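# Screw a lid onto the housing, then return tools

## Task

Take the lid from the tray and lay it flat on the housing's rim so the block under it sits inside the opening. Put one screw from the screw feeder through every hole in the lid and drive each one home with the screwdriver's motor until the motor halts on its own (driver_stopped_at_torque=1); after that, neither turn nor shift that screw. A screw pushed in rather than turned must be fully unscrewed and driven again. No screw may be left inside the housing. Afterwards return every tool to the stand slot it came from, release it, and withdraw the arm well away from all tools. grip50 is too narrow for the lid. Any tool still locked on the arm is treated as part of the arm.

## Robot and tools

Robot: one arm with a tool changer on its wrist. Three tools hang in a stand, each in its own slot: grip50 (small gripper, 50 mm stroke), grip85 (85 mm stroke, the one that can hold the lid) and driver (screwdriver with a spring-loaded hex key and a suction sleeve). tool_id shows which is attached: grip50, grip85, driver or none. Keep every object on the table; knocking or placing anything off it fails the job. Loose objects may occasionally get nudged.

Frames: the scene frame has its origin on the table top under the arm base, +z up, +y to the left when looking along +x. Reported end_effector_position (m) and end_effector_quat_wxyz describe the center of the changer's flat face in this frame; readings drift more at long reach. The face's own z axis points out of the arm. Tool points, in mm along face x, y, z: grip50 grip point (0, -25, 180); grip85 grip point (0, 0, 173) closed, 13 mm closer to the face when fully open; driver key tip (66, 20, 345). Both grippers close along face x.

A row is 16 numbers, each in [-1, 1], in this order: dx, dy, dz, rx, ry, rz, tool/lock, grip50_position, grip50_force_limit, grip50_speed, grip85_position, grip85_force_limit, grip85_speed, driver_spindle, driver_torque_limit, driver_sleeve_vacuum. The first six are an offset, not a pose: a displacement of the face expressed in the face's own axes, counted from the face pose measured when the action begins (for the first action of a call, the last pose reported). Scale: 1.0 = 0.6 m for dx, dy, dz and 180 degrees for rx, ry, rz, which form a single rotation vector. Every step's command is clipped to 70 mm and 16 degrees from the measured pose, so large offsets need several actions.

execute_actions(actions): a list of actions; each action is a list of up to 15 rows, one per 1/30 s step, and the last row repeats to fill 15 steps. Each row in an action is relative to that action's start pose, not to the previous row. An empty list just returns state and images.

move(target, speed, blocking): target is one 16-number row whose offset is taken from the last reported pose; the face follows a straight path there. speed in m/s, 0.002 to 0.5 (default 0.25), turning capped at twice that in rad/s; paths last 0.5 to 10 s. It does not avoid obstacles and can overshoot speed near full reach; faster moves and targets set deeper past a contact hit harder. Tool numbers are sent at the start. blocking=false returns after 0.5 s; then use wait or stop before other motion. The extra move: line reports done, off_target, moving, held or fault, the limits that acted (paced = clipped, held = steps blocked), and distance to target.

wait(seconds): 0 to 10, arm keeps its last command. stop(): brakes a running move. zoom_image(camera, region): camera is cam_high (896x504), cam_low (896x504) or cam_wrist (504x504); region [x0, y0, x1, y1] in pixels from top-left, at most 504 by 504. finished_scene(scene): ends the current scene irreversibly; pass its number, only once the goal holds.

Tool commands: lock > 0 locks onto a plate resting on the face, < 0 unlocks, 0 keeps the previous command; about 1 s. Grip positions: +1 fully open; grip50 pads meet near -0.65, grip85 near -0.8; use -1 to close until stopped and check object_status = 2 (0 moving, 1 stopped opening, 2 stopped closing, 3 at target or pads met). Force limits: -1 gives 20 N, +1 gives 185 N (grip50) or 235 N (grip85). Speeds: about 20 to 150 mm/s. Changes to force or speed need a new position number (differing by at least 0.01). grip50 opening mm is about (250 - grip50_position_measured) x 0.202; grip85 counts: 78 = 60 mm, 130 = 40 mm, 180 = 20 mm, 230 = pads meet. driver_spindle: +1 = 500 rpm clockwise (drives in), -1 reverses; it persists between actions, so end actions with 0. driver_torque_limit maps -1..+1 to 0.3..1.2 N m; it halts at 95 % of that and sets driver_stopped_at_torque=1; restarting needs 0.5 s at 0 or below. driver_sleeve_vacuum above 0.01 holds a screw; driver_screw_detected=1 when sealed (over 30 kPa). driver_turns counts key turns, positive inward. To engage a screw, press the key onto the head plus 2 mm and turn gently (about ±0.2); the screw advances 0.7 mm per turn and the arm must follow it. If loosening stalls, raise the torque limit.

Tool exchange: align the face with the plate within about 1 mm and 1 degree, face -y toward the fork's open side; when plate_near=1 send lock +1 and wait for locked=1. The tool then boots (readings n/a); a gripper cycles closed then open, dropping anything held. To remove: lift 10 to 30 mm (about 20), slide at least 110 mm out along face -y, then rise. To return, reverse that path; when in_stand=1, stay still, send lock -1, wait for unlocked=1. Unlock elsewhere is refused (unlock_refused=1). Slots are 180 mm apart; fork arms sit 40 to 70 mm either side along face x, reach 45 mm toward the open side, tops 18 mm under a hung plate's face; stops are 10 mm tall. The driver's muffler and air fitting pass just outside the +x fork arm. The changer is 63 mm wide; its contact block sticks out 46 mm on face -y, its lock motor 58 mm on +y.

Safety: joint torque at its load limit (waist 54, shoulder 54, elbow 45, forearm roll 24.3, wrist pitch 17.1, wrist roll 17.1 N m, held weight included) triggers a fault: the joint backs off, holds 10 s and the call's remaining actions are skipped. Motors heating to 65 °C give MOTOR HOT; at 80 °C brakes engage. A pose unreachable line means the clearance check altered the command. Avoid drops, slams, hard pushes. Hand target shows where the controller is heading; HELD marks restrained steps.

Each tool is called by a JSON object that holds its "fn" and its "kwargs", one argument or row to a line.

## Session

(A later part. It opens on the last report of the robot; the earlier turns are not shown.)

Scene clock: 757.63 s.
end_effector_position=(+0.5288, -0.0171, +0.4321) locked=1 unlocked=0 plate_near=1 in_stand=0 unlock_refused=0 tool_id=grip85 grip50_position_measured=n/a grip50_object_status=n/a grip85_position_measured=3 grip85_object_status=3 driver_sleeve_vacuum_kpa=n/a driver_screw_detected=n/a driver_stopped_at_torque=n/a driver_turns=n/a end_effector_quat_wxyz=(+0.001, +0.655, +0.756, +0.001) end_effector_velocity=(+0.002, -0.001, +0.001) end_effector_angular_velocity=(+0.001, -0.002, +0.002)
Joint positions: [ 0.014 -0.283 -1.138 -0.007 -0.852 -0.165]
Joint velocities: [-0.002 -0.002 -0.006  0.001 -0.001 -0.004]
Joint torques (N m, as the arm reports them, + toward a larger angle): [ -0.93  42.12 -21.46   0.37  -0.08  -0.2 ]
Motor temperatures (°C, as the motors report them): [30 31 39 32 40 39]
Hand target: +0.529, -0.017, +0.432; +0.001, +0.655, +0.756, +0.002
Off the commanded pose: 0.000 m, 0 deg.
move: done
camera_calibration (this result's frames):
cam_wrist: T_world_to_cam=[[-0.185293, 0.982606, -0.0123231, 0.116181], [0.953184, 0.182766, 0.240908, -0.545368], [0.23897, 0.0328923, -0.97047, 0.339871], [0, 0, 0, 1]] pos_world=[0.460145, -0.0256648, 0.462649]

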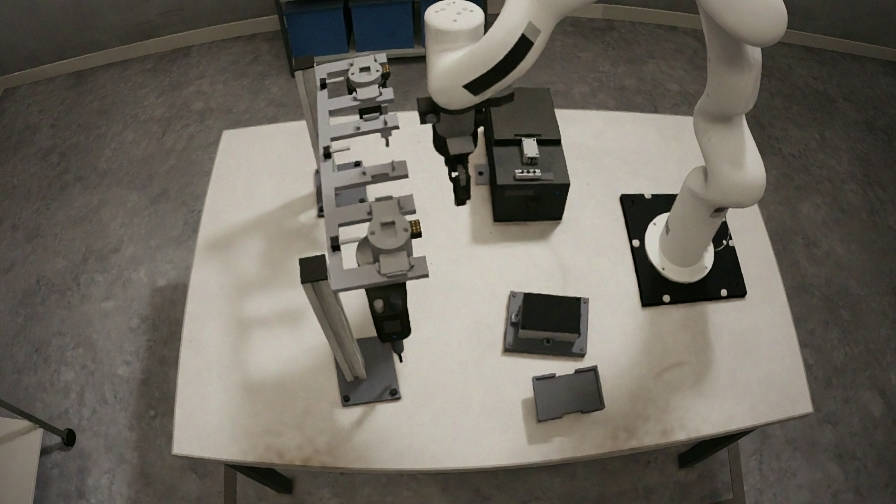

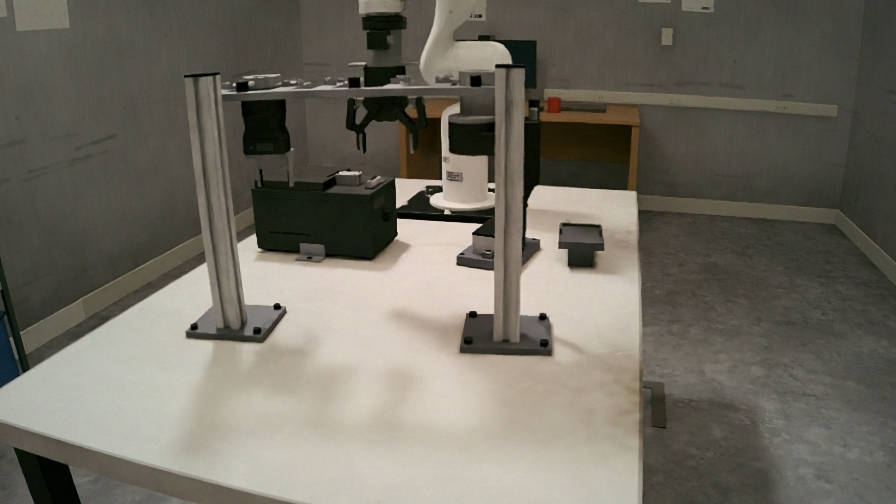

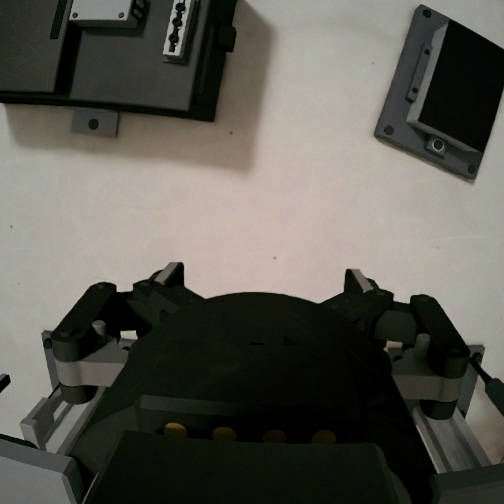

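{"fn": "execute_actions", "kwargs": {
  "actions": []
}}

Scene clock: 785.77 s.
end_effector_position=(+0.5291, -0.0173, +0.4322) locked=1 unlocked=0 plate_near=1 in_stand=0 unlock_refused=0 tool_id=grip85 grip50_position_measured=n/a grip50_object_status=n/a grip85_position_measured=3 grip85_object_status=3 driver_sleeve_vacuum_kpa=n/a driver_screw_detected=n/a driver_stopped_at_torque=n/a driver_turns=n/a end_effector_quat_wxyz=(+0.001, +0.655, +0.756, +0.002) end_effector_velocity=(-0.000, -0.000, -0.000) end_effector_angular_velocity=(-0.000, +0.000, -0.000)
Joint positions: [ 0.013 -0.283 -1.139 -0.007 -0.852 -0.165]
Joint velocities: [-0.     0.     0.    -0.    -0.     0.001]
Joint torques (N m, as the arm reports them, + toward a larger angle): [ -1.09  41.5  -20.74   0.16  -0.06  -0.36]
Motor temperatures (°C, as the motors report them): [30 31 39 32 40 39]
Hand target: +0.529, -0.017, +0.432; +0.001, +0.655, +0.756, +0.002
Off the commanded pose: 0.000 m, 0 deg.
camera_calibration (this result's frames):
cam_wrist: T_world_to_cam=[[-0.185144, 0.982634, -0.0123628, 0.116422], [0.95309, 0.182614, 0.241393, -0.545798], [0.239459, 0.0329095, -0.970349, 0.339596], [0, 0, 0, 1]] pos_world=[0.46043, -0.0259054, 0.462717]

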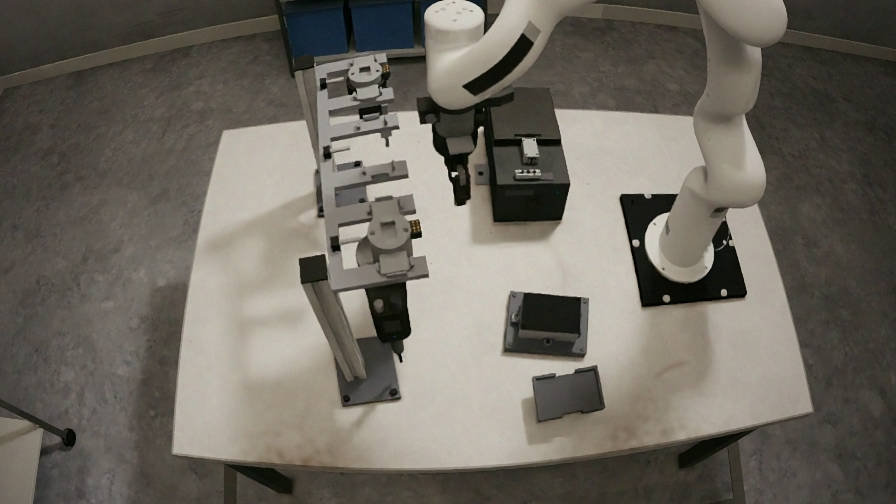

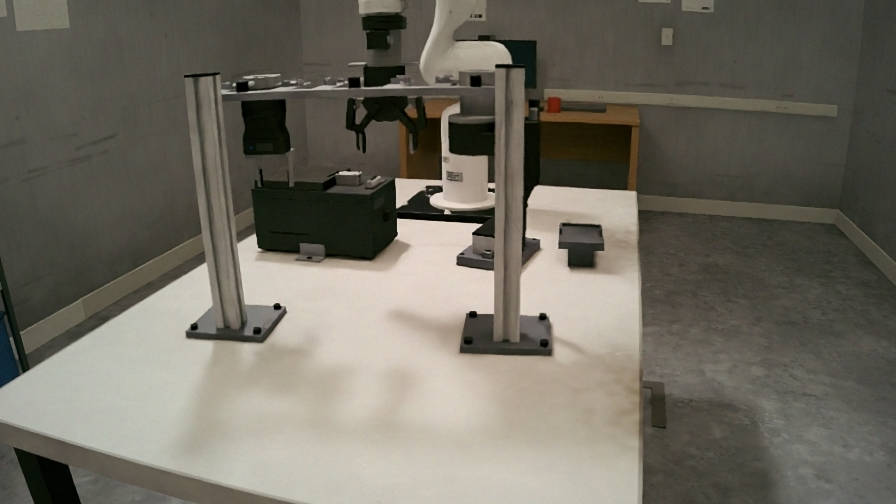

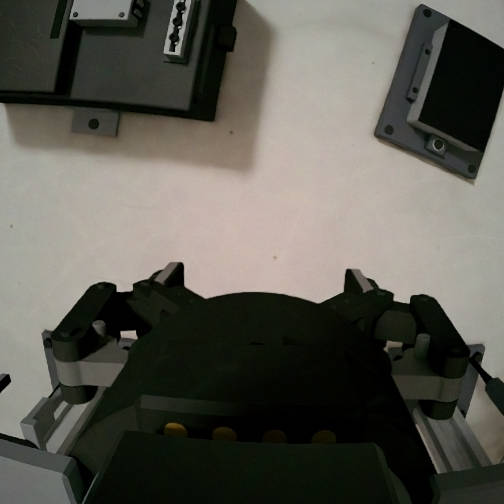

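{"fn": "move", "kwargs": {
  "target": [0.0003,0.221,0.0008,0,0,0,0,0,0,0,1,0,0,0,0,0],
  "speed": 0.1
}}

{"fn": "move", "kwargs": {
  "target": [0,0,0.033,0,0,0,0,0,0,0,1,0,0,0,0,0],
  "speed": 0.02
}}

Scene clock: 794.10 s.
end_effector_position=(+0.6602, +0.0016, +0.4321) locked=1 unlocked=0 plate_near=1 in_stand=0 unlock_refused=0 tool_id=grip85 grip50_position_measured=n/a grip50_object_status=n/a grip85_position_measured=3 grip85_object_status=3 driver_sleeve_vacuum_kpa=n/a driver_screw_detected=n/a driver_stopped_at_torque=n/a driver_turns=n/a end_effector_quat_wxyz=(+0.001, +0.655, +0.756, +0.002) end_effector_velocity=(+0.001, +0.000, +0.000) end_effector_angular_velocity=(-0.000, +0.000, -0.001)
Joint positions: [ 0.047 -0.607 -1.588 -0.007 -0.978 -0.132]
Joint velocities: [ 0.    -0.002 -0.004 -0.    -0.002  0.001]
Joint torques (N m, as the arm reports them, + toward a larger angle): [ -0.83  60.16 -22.22   0.26  -0.06  -0.22]
Motor temperatures (°C, as the motors report them): [30 31 40 32 40 39]
Hand target: +0.660, +0.002, +0.432; +0.001, +0.655, +0.756, +0.002
Off the commanded pose: 0.000 m, 0 deg.
move: done
camera_calibration (this result's frames):
cam_wrist: T_world_to_cam=[[-0.185292, 0.982608, -0.0121693, 0.122108], [0.953101, 0.182716, 0.241273, -0.674136], [0.239301, 0.0331076, -0.970381, 0.307679], [0, 0, 0, 1]] pos_world=[0.591517, -0.00699557, 0.462703]

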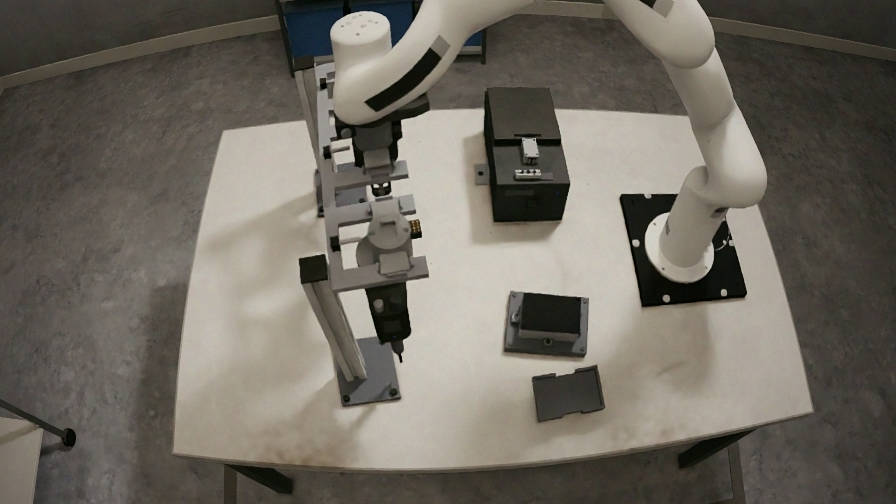

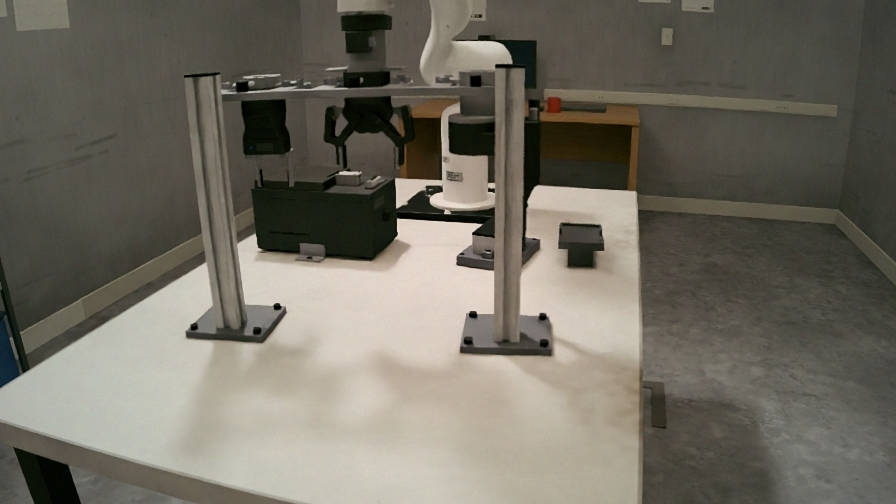

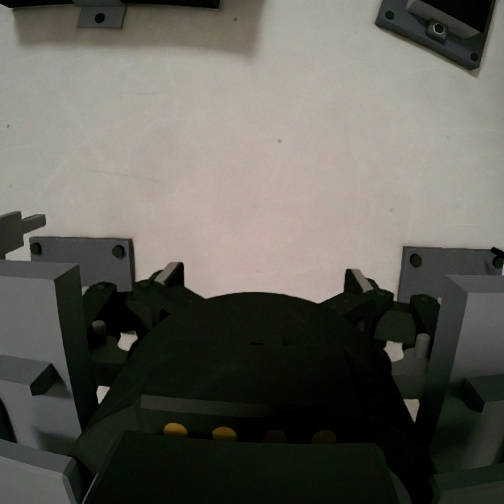

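Scene clock: 795.33 s.
end_effector_position=(+0.6602, +0.0016, +0.4124) locked=1 unlocked=0 plate_near=1 in_stand=1 unlock_refused=0 tool_id=grip85 grip50_position_measured=n/a grip50_object_status=n/a grip85_position_measured=3 grip85_object_status=3 driver_sleeve_vacuum_kpa=n/a driver_screw_detected=n/a driver_stopped_at_torque=n/a driver_turns=n/a end_effector_quat_wxyz=(+0.001, +0.655, +0.756, +0.001) end_effector_velocity=(-0.000, -0.000, -0.000) end_effector_angular_velocity=(-0.000, +0.001, +0.000)
Joint positions: [ 0.047 -0.622 -1.565 -0.007 -0.94  -0.132]
Joint velocities: [-0.     0.     0.001 -0.     0.     0.   ]
Joint torques (N m, as the arm reports them, + toward a larger angle): [ -1.3   60.72 -21.52   0.33   0.02  -0.19]
Motor temperatures (°C, as the motors report them): [30 31 40 32 40 39]
Hand target: +0.660, +0.002, +0.412; +0.001, +0.655, +0.756, +0.002
Off the commanded pose: 0.000 m, 0 deg.
move: done
camera_calibration (this result's frames):
cam_wrist: T_world_to_cam=[[-0.185259, 0.982614, -0.012197, 0.12189], [0.953122, 0.182693, 0.241209, -0.669409], [0.239244, 0.0330609, -0.970396, 0.288572], [0, 0, 0, 1]] pos_world=[0.59157, -0.0070156, 0.442984]

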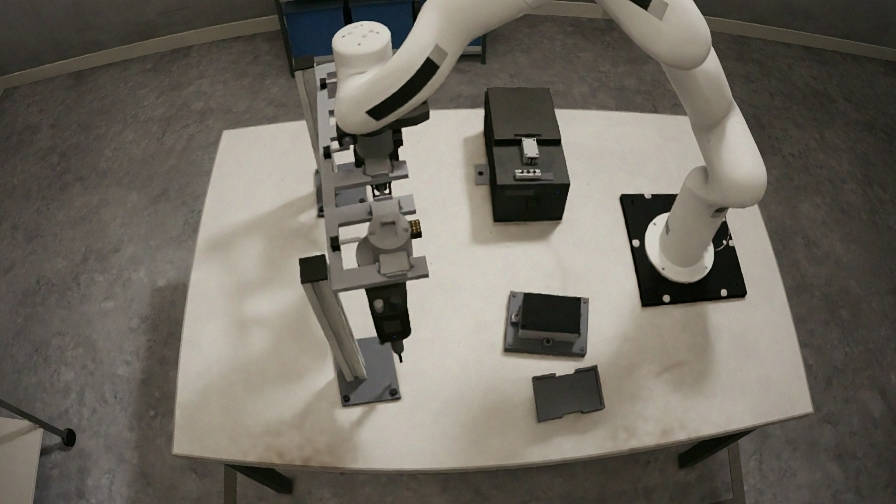

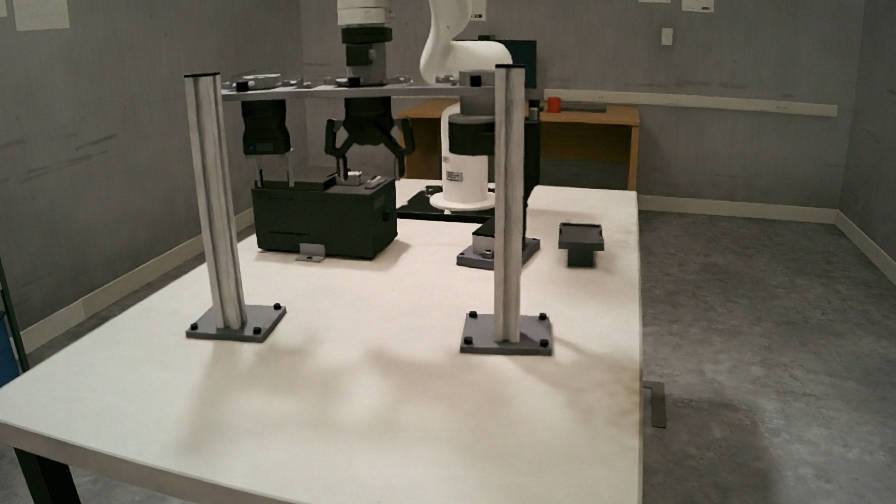

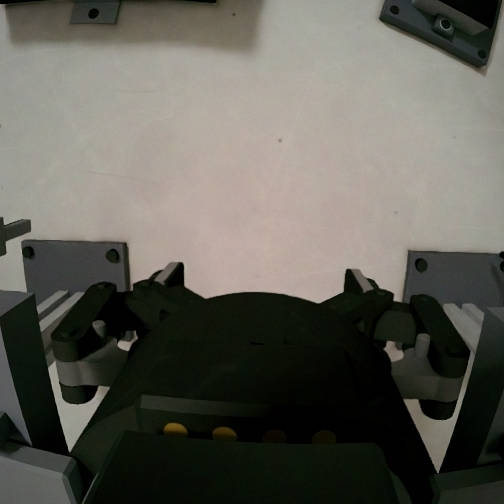

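{"fn": "execute_actions", "kwargs": {
  "actions": [
    [[0,0,0,0,0,0,-1,0,0,0,1,0,0,0,0,0]],
    [[0,0,0,0,0,0,-1,0,0,0,1,0,0,0,0,0]],
    [[0,0,0,0,0,0,-1,0,0,0,1,0,0,0,0,0]]
  ]
}}

Scene clock: 801.40 s.
end_effector_position=(+0.6603, +0.0016, +0.4128) locked=0 unlocked=1 plate_near=0 in_stand=1 unlock_refused=0 tool_id=none grip50_position_measured=n/a grip50_object_status=n/a grip85_position_measured=n/a grip85_object_status=n/a driver_sleeve_vacuum_kpa=n/a driver_screw_detected=n/a driver_stopped_at_torque=n/a driver_turns=n/a end_effector_quat_wxyz=(+0.002, +0.655, +0.756, +0.002) end_effector_velocity=(+0.000, +0.001, +0.000) end_effector_angular_velocity=(-0.000, -0.001, -0.000)
Joint positions: [ 0.047 -0.621 -1.565 -0.007 -0.94  -0.132]
Joint velocities: [ 0.001 -0.    -0.001 -0.     0.     0.001]
Joint torques (N m, as the arm reports them, + toward a larger angle): [ -1.45  48.39 -16.79   0.48   0.09  -0.17]
Motor temperatures (°C, as the motors report them): [30 31 40 32 40 39]
Hand target: +0.660, +0.002, +0.413; +0.002, +0.655, +0.756, +0.002
Off the commanded pose: 0.000 m, 0 deg.
Step readings (end_effector_position; steps 1 to 15: 1st action; 16 to 30: 2nd action; 31 to 45: 3rd action):
0: (+0.6602, +0.0016, +0.4123)
1: (+0.6601, +0.0016, +0.4119)
2: (+0.6601, +0.0016, +0.4119)
4: (+0.6601, +0.0016, +0.4119)
8: (+0.6602, +0.0016, +0.4123)
15: (+0.6603, +0.0016, +0.4128)
16: (+0.6603, +0.0016, +0.4127)
17: (+0.6603, +0.0016, +0.4127)
19: (+0.6603, +0.0016, +0.4128)
23: (+0.6603, +0.0016, +0.4128)
30: (+0.6603, +0.0016, +0.4128)
31: (+0.6603, +0.0016, +0.4128)
32: (+0.6603, +0.0016, +0.4128)
34: (+0.6603, +0.0016, +0.4128)
38: (+0.6603, +0.0016, +0.4128)
45: end_effector_position above
camera_calibration (this result's frames):
cam_wrist: T_world_to_cam=[[-0.185245, 0.982615, -0.0123395, 0.121974], [0.952965, 0.182692, 0.241831, -0.669743], [0.239881, 0.0330389, -0.97024, 0.288411], [0, 0, 0, 1]] pos_world=[0.591652, -0.00702532, 0.443298]

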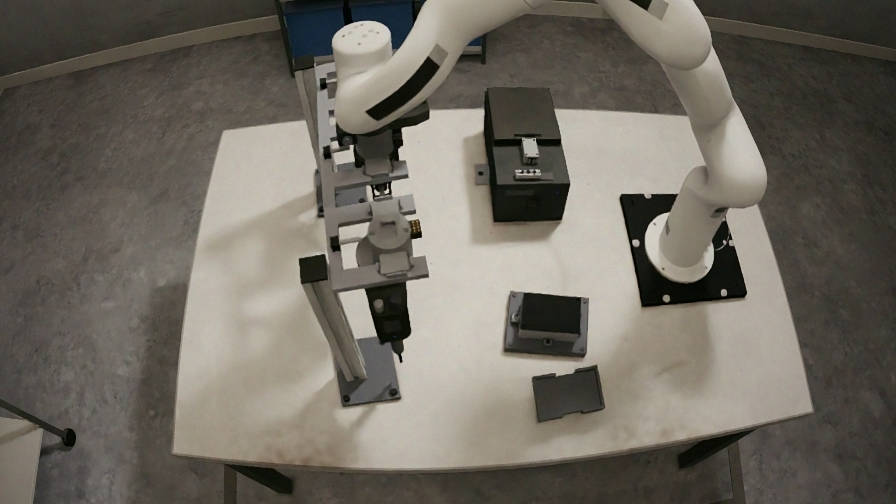

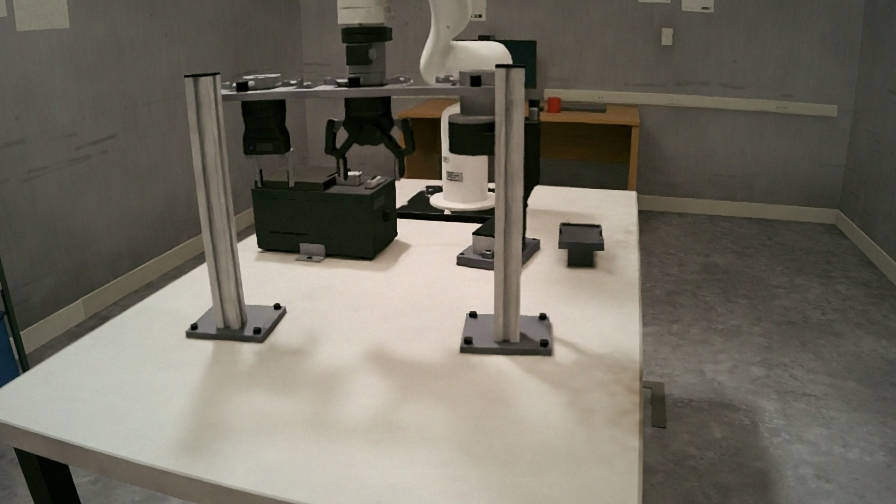

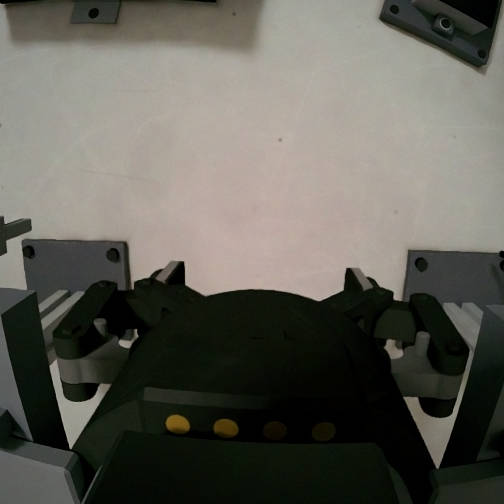

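{"fn": "move", "kwargs": {
  "target": [0,0,-0.098,0,0,0,0,0,0,0,0,0,0,0,0,0],
  "speed": 0.1
}}

{"fn": "move", "kwargs": {
  "target": [0.3,0,0,0,0,0,0,0,0,0,0,0,0,0,0,0],
  "speed": 0.2
}}

Scene clock: 812.30 s.
end_effector_position=(+0.6601, +0.0016, +0.4713) locked=0 unlocked=1 plate_near=0 in_stand=0 unlock_refused=0 tool_id=none grip50_position_measured=n/a grip50_object_status=n/a grip85_position_measured=n/a grip85_object_status=n/a driver_sleeve_vacuum_kpa=n/a driver_screw_detected=n/a driver_stopped_at_torque=n/a driver_turns=n/a end_effector_quat_wxyz=(+0.001, +0.655, +0.756, +0.002) end_effector_velocity=(+0.000, +0.000, +0.002) end_effector_angular_velocity=(+0.001, -0.002, -0.001)
Joint positions: [ 0.048 -0.584 -1.642 -0.006 -1.055 -0.133]
Joint velocities: [-0.     0.001 -0.002  0.001 -0.001  0.   ]
Joint torques (N m, as the arm reports them, + toward a larger angle): [ -0.83  48.32 -17.77   0.17  -0.03  -0.3 ]
Motor temperatures (°C, as the motors report them): [30 31 40 32 40 39]
Hand target: +0.660, +0.002, +0.472; +0.002, +0.655, +0.756, +0.002
Off the commanded pose: 0.000 m, 0 deg.
move: done
camera_calibration (this result's frames):
cam_wrist: T_world_to_cam=[[-0.185416, 0.982585, -0.0121774, 0.122618], [0.953023, 0.18283, 0.241494, -0.683541], [0.239515, 0.0331714, -0.970326, 0.345512], [0, 0, 0, 1]] pos_world=[0.59141, -0.00697173, 0.501823]

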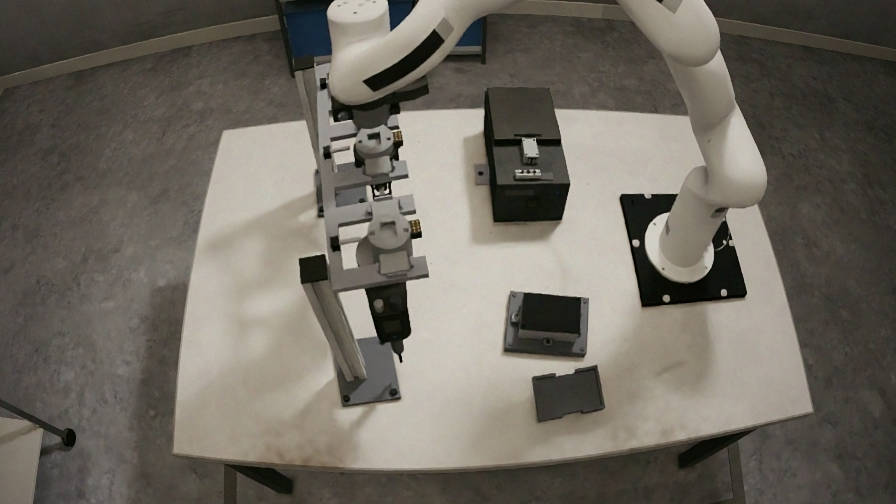

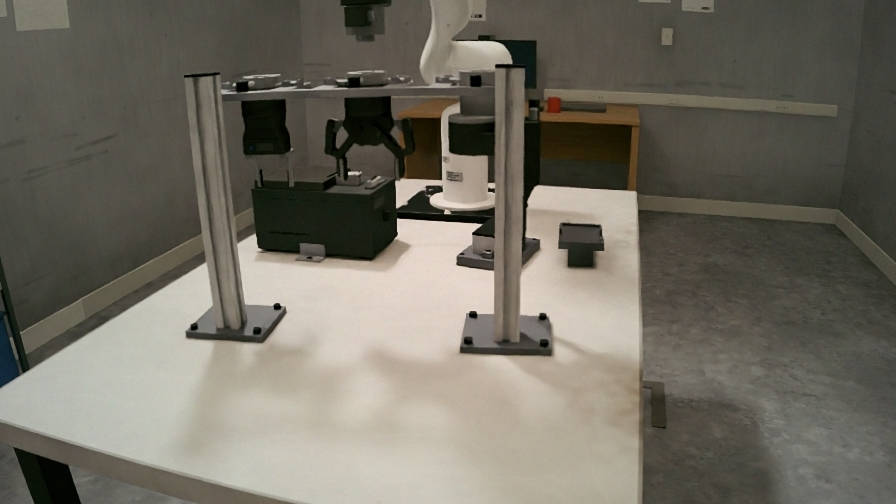

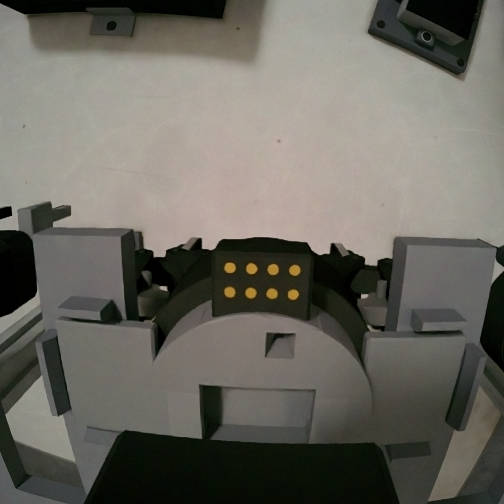

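Scene clock: 813.67 s.
end_effector_position=(+0.6346, +0.1795, +0.4710) locked=0 unlocked=1 plate_near=0 in_stand=0 unlock_refused=0 tool_id=none grip50_position_measured=n/a grip50_object_status=n/a grip85_position_measured=n/a grip85_object_status=n/a driver_sleeve_vacuum_kpa=n/a driver_screw_detected=n/a driver_stopped_at_torque=n/a driver_turns=n/a end_effector_quat_wxyz=(+0.001, +0.655, +0.756, +0.002) end_effector_velocity=(-0.000, +0.001, +0.000) end_effector_angular_velocity=(-0.001, -0.000, +0.000)
Joint positions: [ 0.321 -0.586 -1.642 -0.007 -1.055  0.141]
Joint velocities: [ 0.002 -0.001 -0.002 -0.001 -0.001  0.003]
Joint torques (N m, as the arm reports them, + toward a larger angle): [ -1.38  48.9  -17.7    0.84   0.04  -0.3 ]
Motor temperatures (°C, as the motors report them): [30 31 40 32 40 39]
Hand target: +0.635, +0.180, +0.471; +0.001, +0.655, +0.756, +0.002
Off the commanded pose: 0.000 m, 0 deg.
move: done
camera_calibration (this result's frames):
cam_wrist: T_world_to_cam=[[-0.185129, 0.982643, -0.0117982, -0.0572772], [0.953186, 0.182475, 0.241122, -0.691609], [0.23909, 0.0333928, -0.970423, 0.345769], [0, 0, 0, 1]] pos_world=[0.565958, 0.170938, 0.501628]

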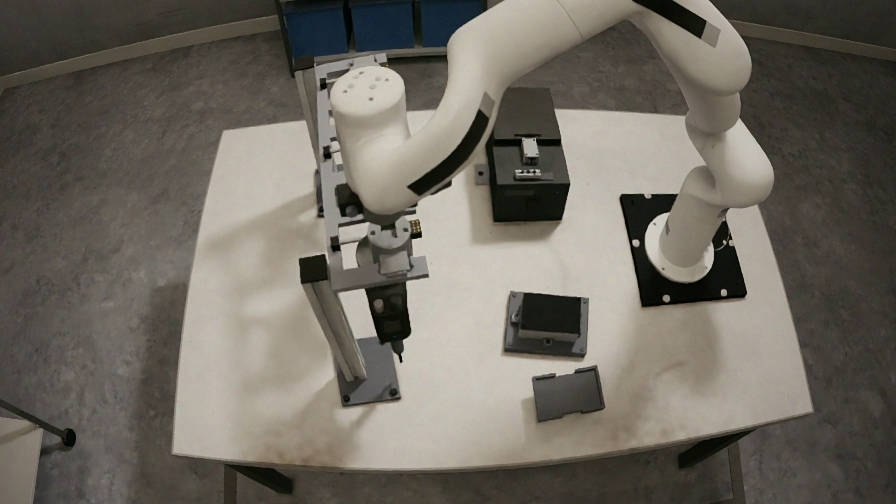

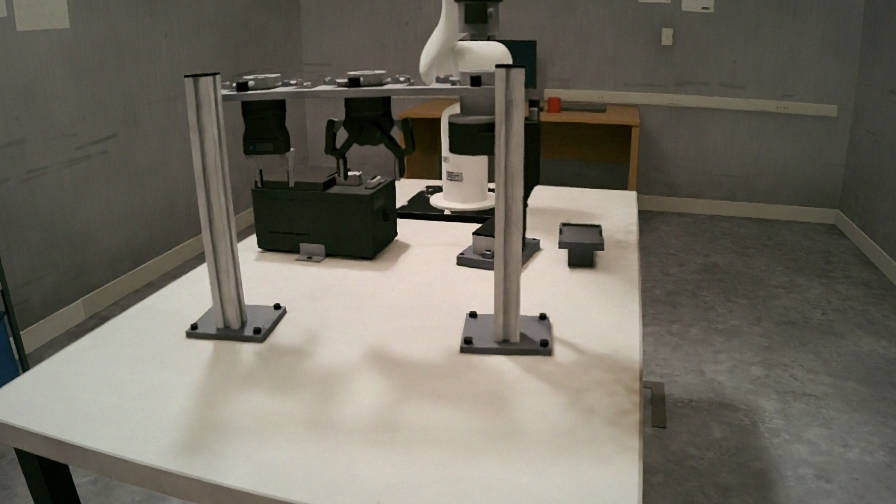

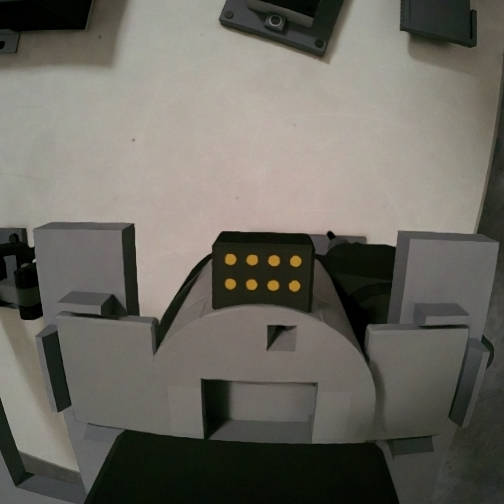

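{"fn": "zoom_image", "kwargs": {
  "camera": "cam_wrist",
  "region": [190,220,340,330]
}}

Region (190, 220, 340, 330) of cam_wrist's 504x504 image, scaled by 3.360, with more detail than that image has; it fills the top 370 rows of this view, and the rest is white.

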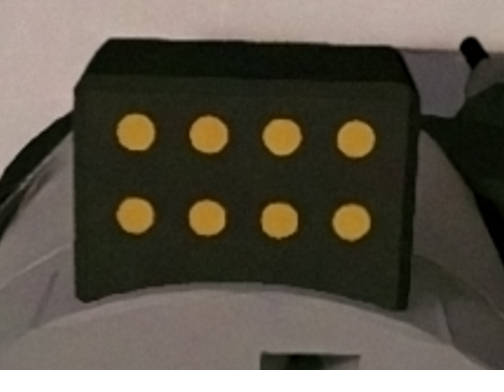

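{"fn": "move", "kwargs": {
  "target": [0.0004,-0.0037,0.068,0,0,0,0,0,0,0,0,0,0,0,0,0],
  "speed": 0.08
}}

{"fn": "zoom_image", "kwargs": {
  "camera": "cam_wrist",
  "region": [100,260,400,440]
}}

Scene clock: 827.40 s.
end_effector_position=(+0.6325, +0.1794, +0.4305) locked=0 unlocked=1 plate_near=0 in_stand=0 unlock_refused=0 tool_id=none grip50_position_measured=n/a grip50_object_status=n/a grip85_position_measured=n/a grip85_object_status=n/a driver_sleeve_vacuum_kpa=n/a driver_screw_detected=n/a driver_stopped_at_torque=n/a driver_turns=n/a end_effector_quat_wxyz=(+0.001, +0.655, +0.756, +0.002) end_effector_velocity=(+0.000, -0.001, -0.000) end_effector_angular_velocity=(+0.000, -0.001, -0.002)
Joint positions: [ 0.321 -0.604 -1.578 -0.007 -0.972  0.142]
Joint velocities: [-0.001  0.     0.001  0.     0.002  0.   ]
Joint torques (N m, as the arm reports them, + toward a larger angle): [ -2.07  47.95 -17.33   0.47   0.04  -0.25]
Motor temperatures (°C, as the motors report them): [30 31 40 32 40 39]
Hand target: +0.632, +0.179, +0.430; +0.001, +0.655, +0.756, +0.002
Off the commanded pose: 0.000 m, 0 deg.
move: done
camera_calibration (this result's frames):
cam_wrist: T_world_to_cam=[[-0.185005, 0.982666, -0.0118417, -0.0580939], [0.953146, 0.182356, 0.24137, -0.679911], [0.239346, 0.0333678, -0.970361, 0.306714], [0, 0, 0, 1]] pos_world=[0.563896, 0.170838, 0.461046]

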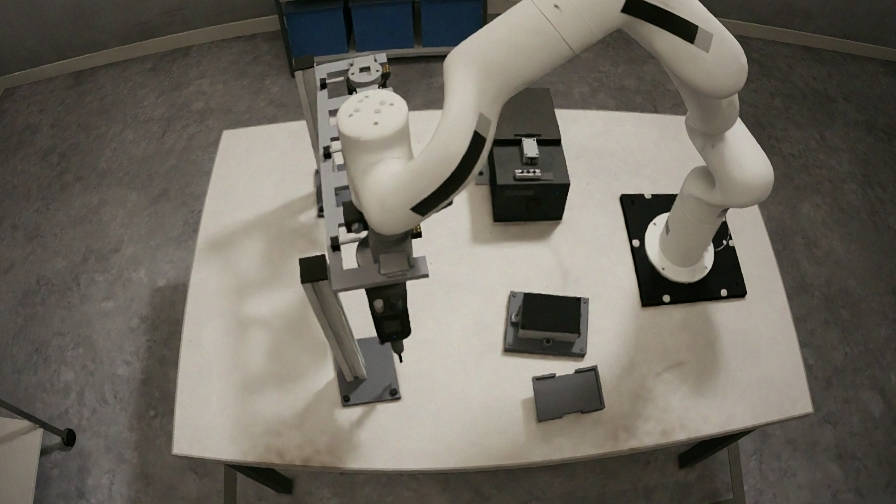

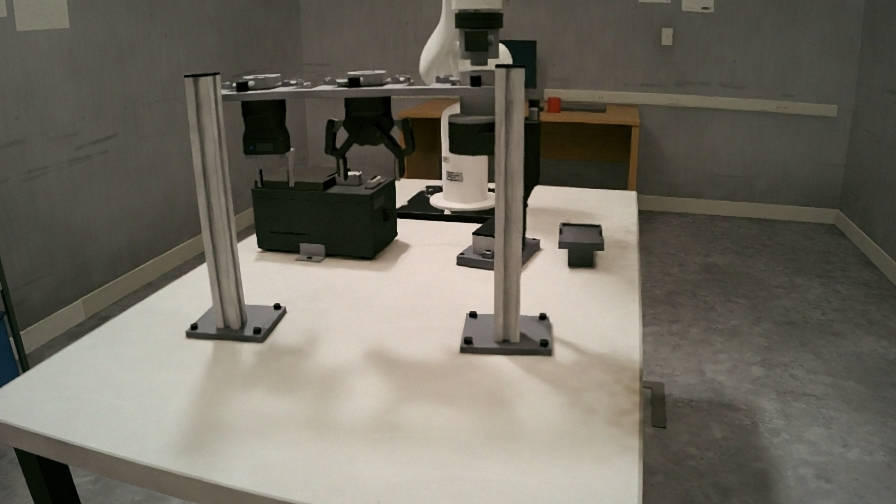

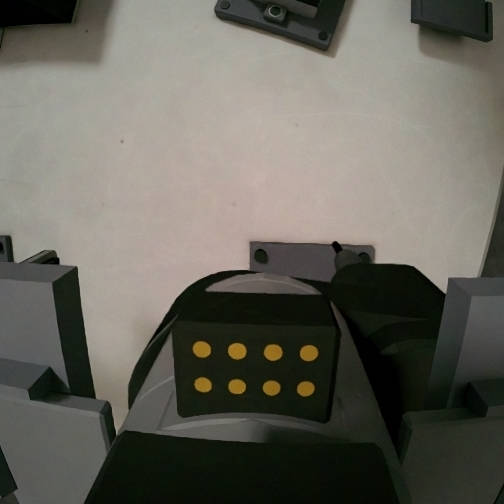

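Region (100, 260, 400, 440) of cam_wrist's 504x504 image, scaled by 1.680, with more detail than that image has; it fills the top 302 rows of this view, and the rest is white.

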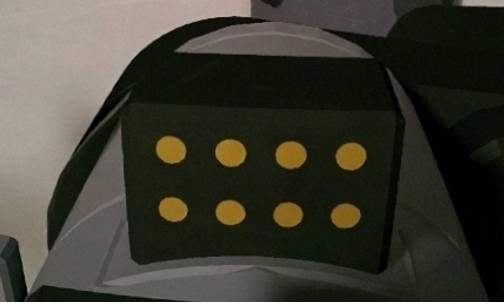

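{"fn": "move", "kwargs": {
  "target": [0.0008,0.0008,0.012,0,0,0,0,0,0,0,0,0,0,0,0,0],
  "speed": 0.03
}}

{"fn": "zoom_image", "kwargs": {
  "camera": "cam_wrist",
  "region": [100,300,400,480]
}}

Scene clock: 837.17 s.
end_effector_position=(+0.6330, +0.1799, +0.4233) locked=0 unlocked=1 plate_near=0 in_stand=0 unlock_refused=0 tool_id=none grip50_position_measured=n/a grip50_object_status=n/a grip85_position_measured=n/a grip85_object_status=n/a driver_sleeve_vacuum_kpa=n/a driver_screw_detected=n/a driver_stopped_at_torque=n/a driver_turns=n/a end_effector_quat_wxyz=(+0.001, +0.655, +0.756, +0.002) end_effector_velocity=(-0.000, +0.001, -0.001) end_effector_angular_velocity=(-0.000, -0.000, +0.000)
Joint positions: [ 0.322 -0.611 -1.571 -0.007 -0.959  0.143]
Joint velocities: [ 0.001 -0.001  0.001 -0.     0.001  0.001]
Joint torques (N m, as the arm reports them, + toward a larger angle): [ -1.46  49.95 -18.12   0.26  -0.08  -0.17]
Motor temperatures (°C, as the motors report them): [30 31 40 32 40 39]
Hand target: +0.633, +0.180, +0.423; +0.001, +0.655, +0.756, +0.002
Off the commanded pose: 0.000 m, 0 deg.
move: done
camera_calibration (this result's frames):
cam_wrist: T_world_to_cam=[[-0.18499, 0.982669, -0.0118585, -0.058623], [0.953161, 0.182347, 0.241318, -0.678673], [0.239298, 0.0333384, -0.970374, 0.299709], [0, 0, 0, 1]] pos_world=[0.56432, 0.171369, 0.45391]

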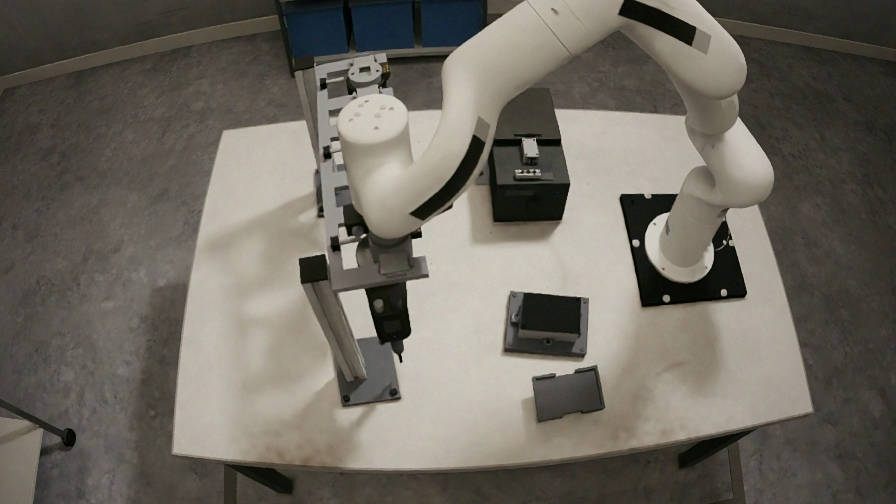

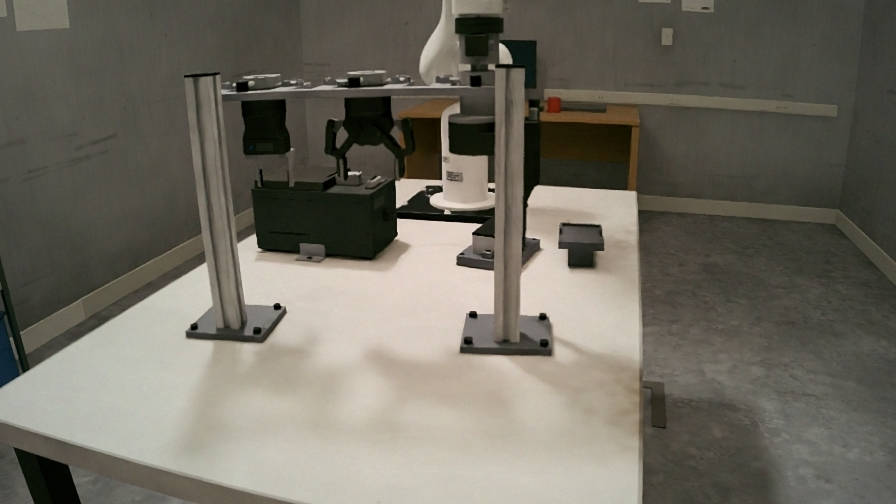

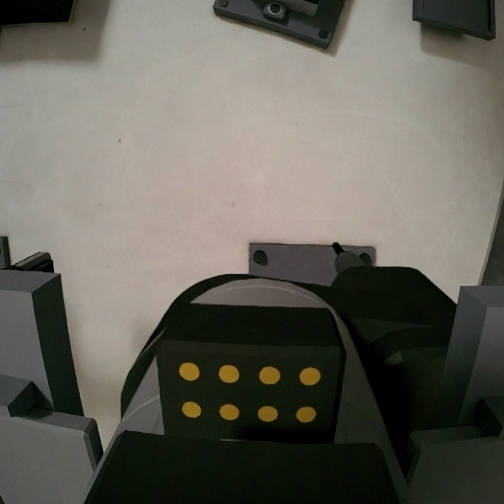

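Region (100, 300, 400, 480) of cam_wrist's 504x504 image, scaled by 1.680, with more detail than that image has; it fills the top 302 rows of this view, and the rest is white.

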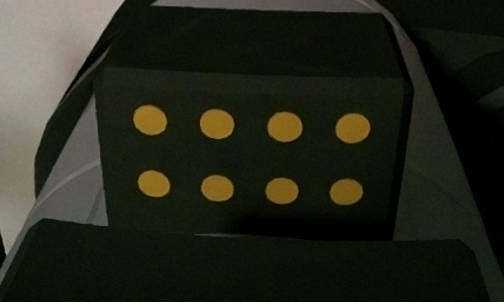

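{"fn": "move", "kwargs": {
  "target": [0.0005,0,0.021,0,0,0,0,0,0,0,0,0,0,0,0,0],
  "speed": 0.02
}}

Scene clock: 845.53 s.
end_effector_position=(+0.6329, +0.1801, +0.4117) locked=0 unlocked=1 plate_near=1 in_stand=1 unlock_refused=0 tool_id=none grip50_position_measured=n/a grip50_object_status=n/a grip85_position_measured=n/a grip85_object_status=n/a driver_sleeve_vacuum_kpa=n/a driver_screw_detected=n/a driver_stopped_at_torque=n/a driver_turns=n/a end_effector_quat_wxyz=(+0.001, +0.655, +0.756, +0.001) end_effector_velocity=(+0.000, -0.000, -0.001) end_effector_angular_velocity=(+0.000, -0.001, -0.000)
Joint positions: [ 0.322 -0.62  -1.558 -0.007 -0.937  0.143]
Joint velocities: [-0.001 -0.     0.001 -0.     0.003 -0.   ]
Joint torques (N m, as the arm reports them, + toward a larger angle): [  0.09  37.5  -15.54   0.61   2.04   0.17]
Motor temperatures (°C, as the motors report them): [30 31 40 32 40 39]
Hand target: +0.633, +0.180, +0.411; +0.001, +0.655, +0.756, +0.002
Off the commanded pose: 0.001 m, 0 deg.
move: done
camera_calibration (this result's frames):
cam_wrist: T_world_to_cam=[[-0.185408, 0.982589, -0.0119907, -0.0586442], [0.953137, 0.182792, 0.241075, -0.675779], [0.239069, 0.0332683, -0.970432, 0.288642], [0, 0, 0, 1]] pos_world=[0.564231, 0.171548, 0.442318]

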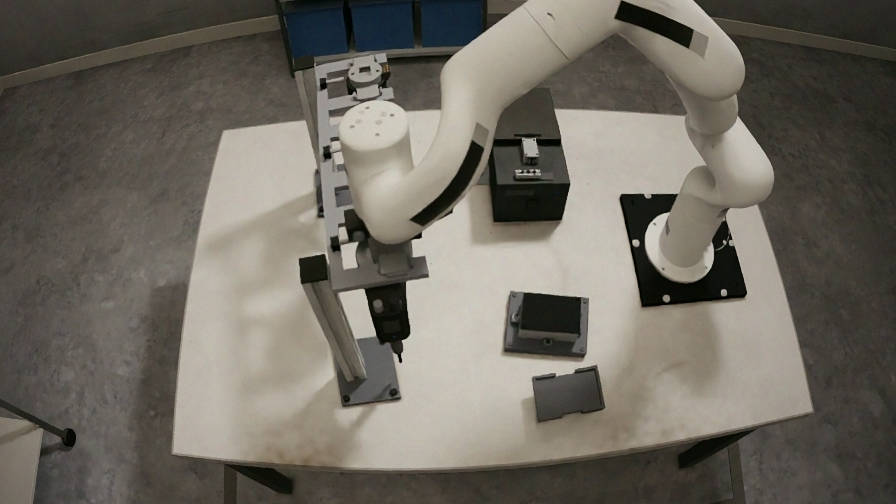

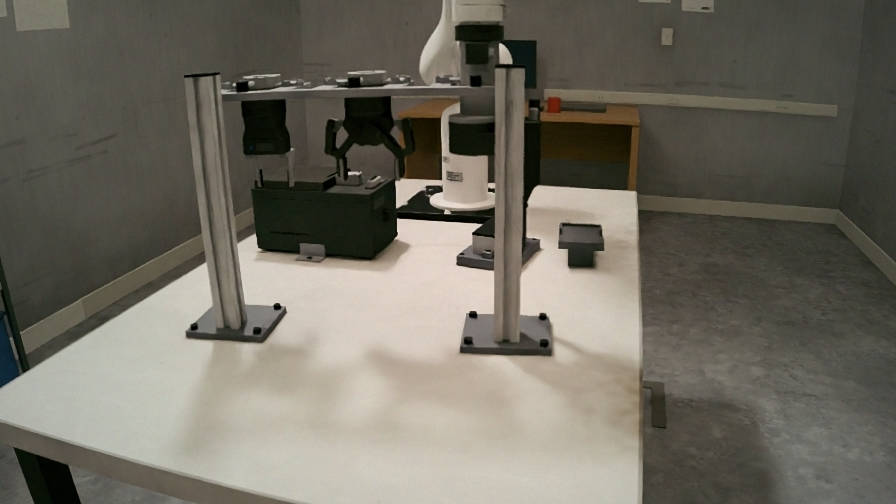

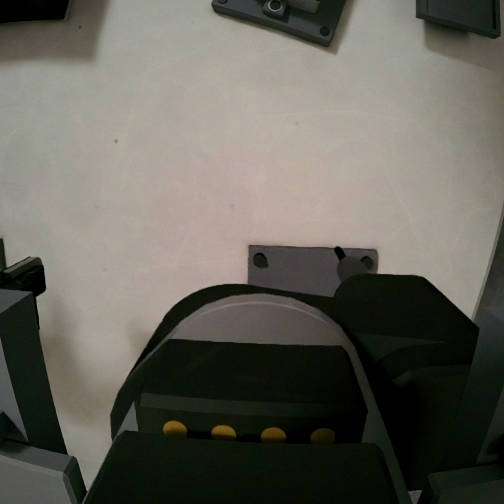

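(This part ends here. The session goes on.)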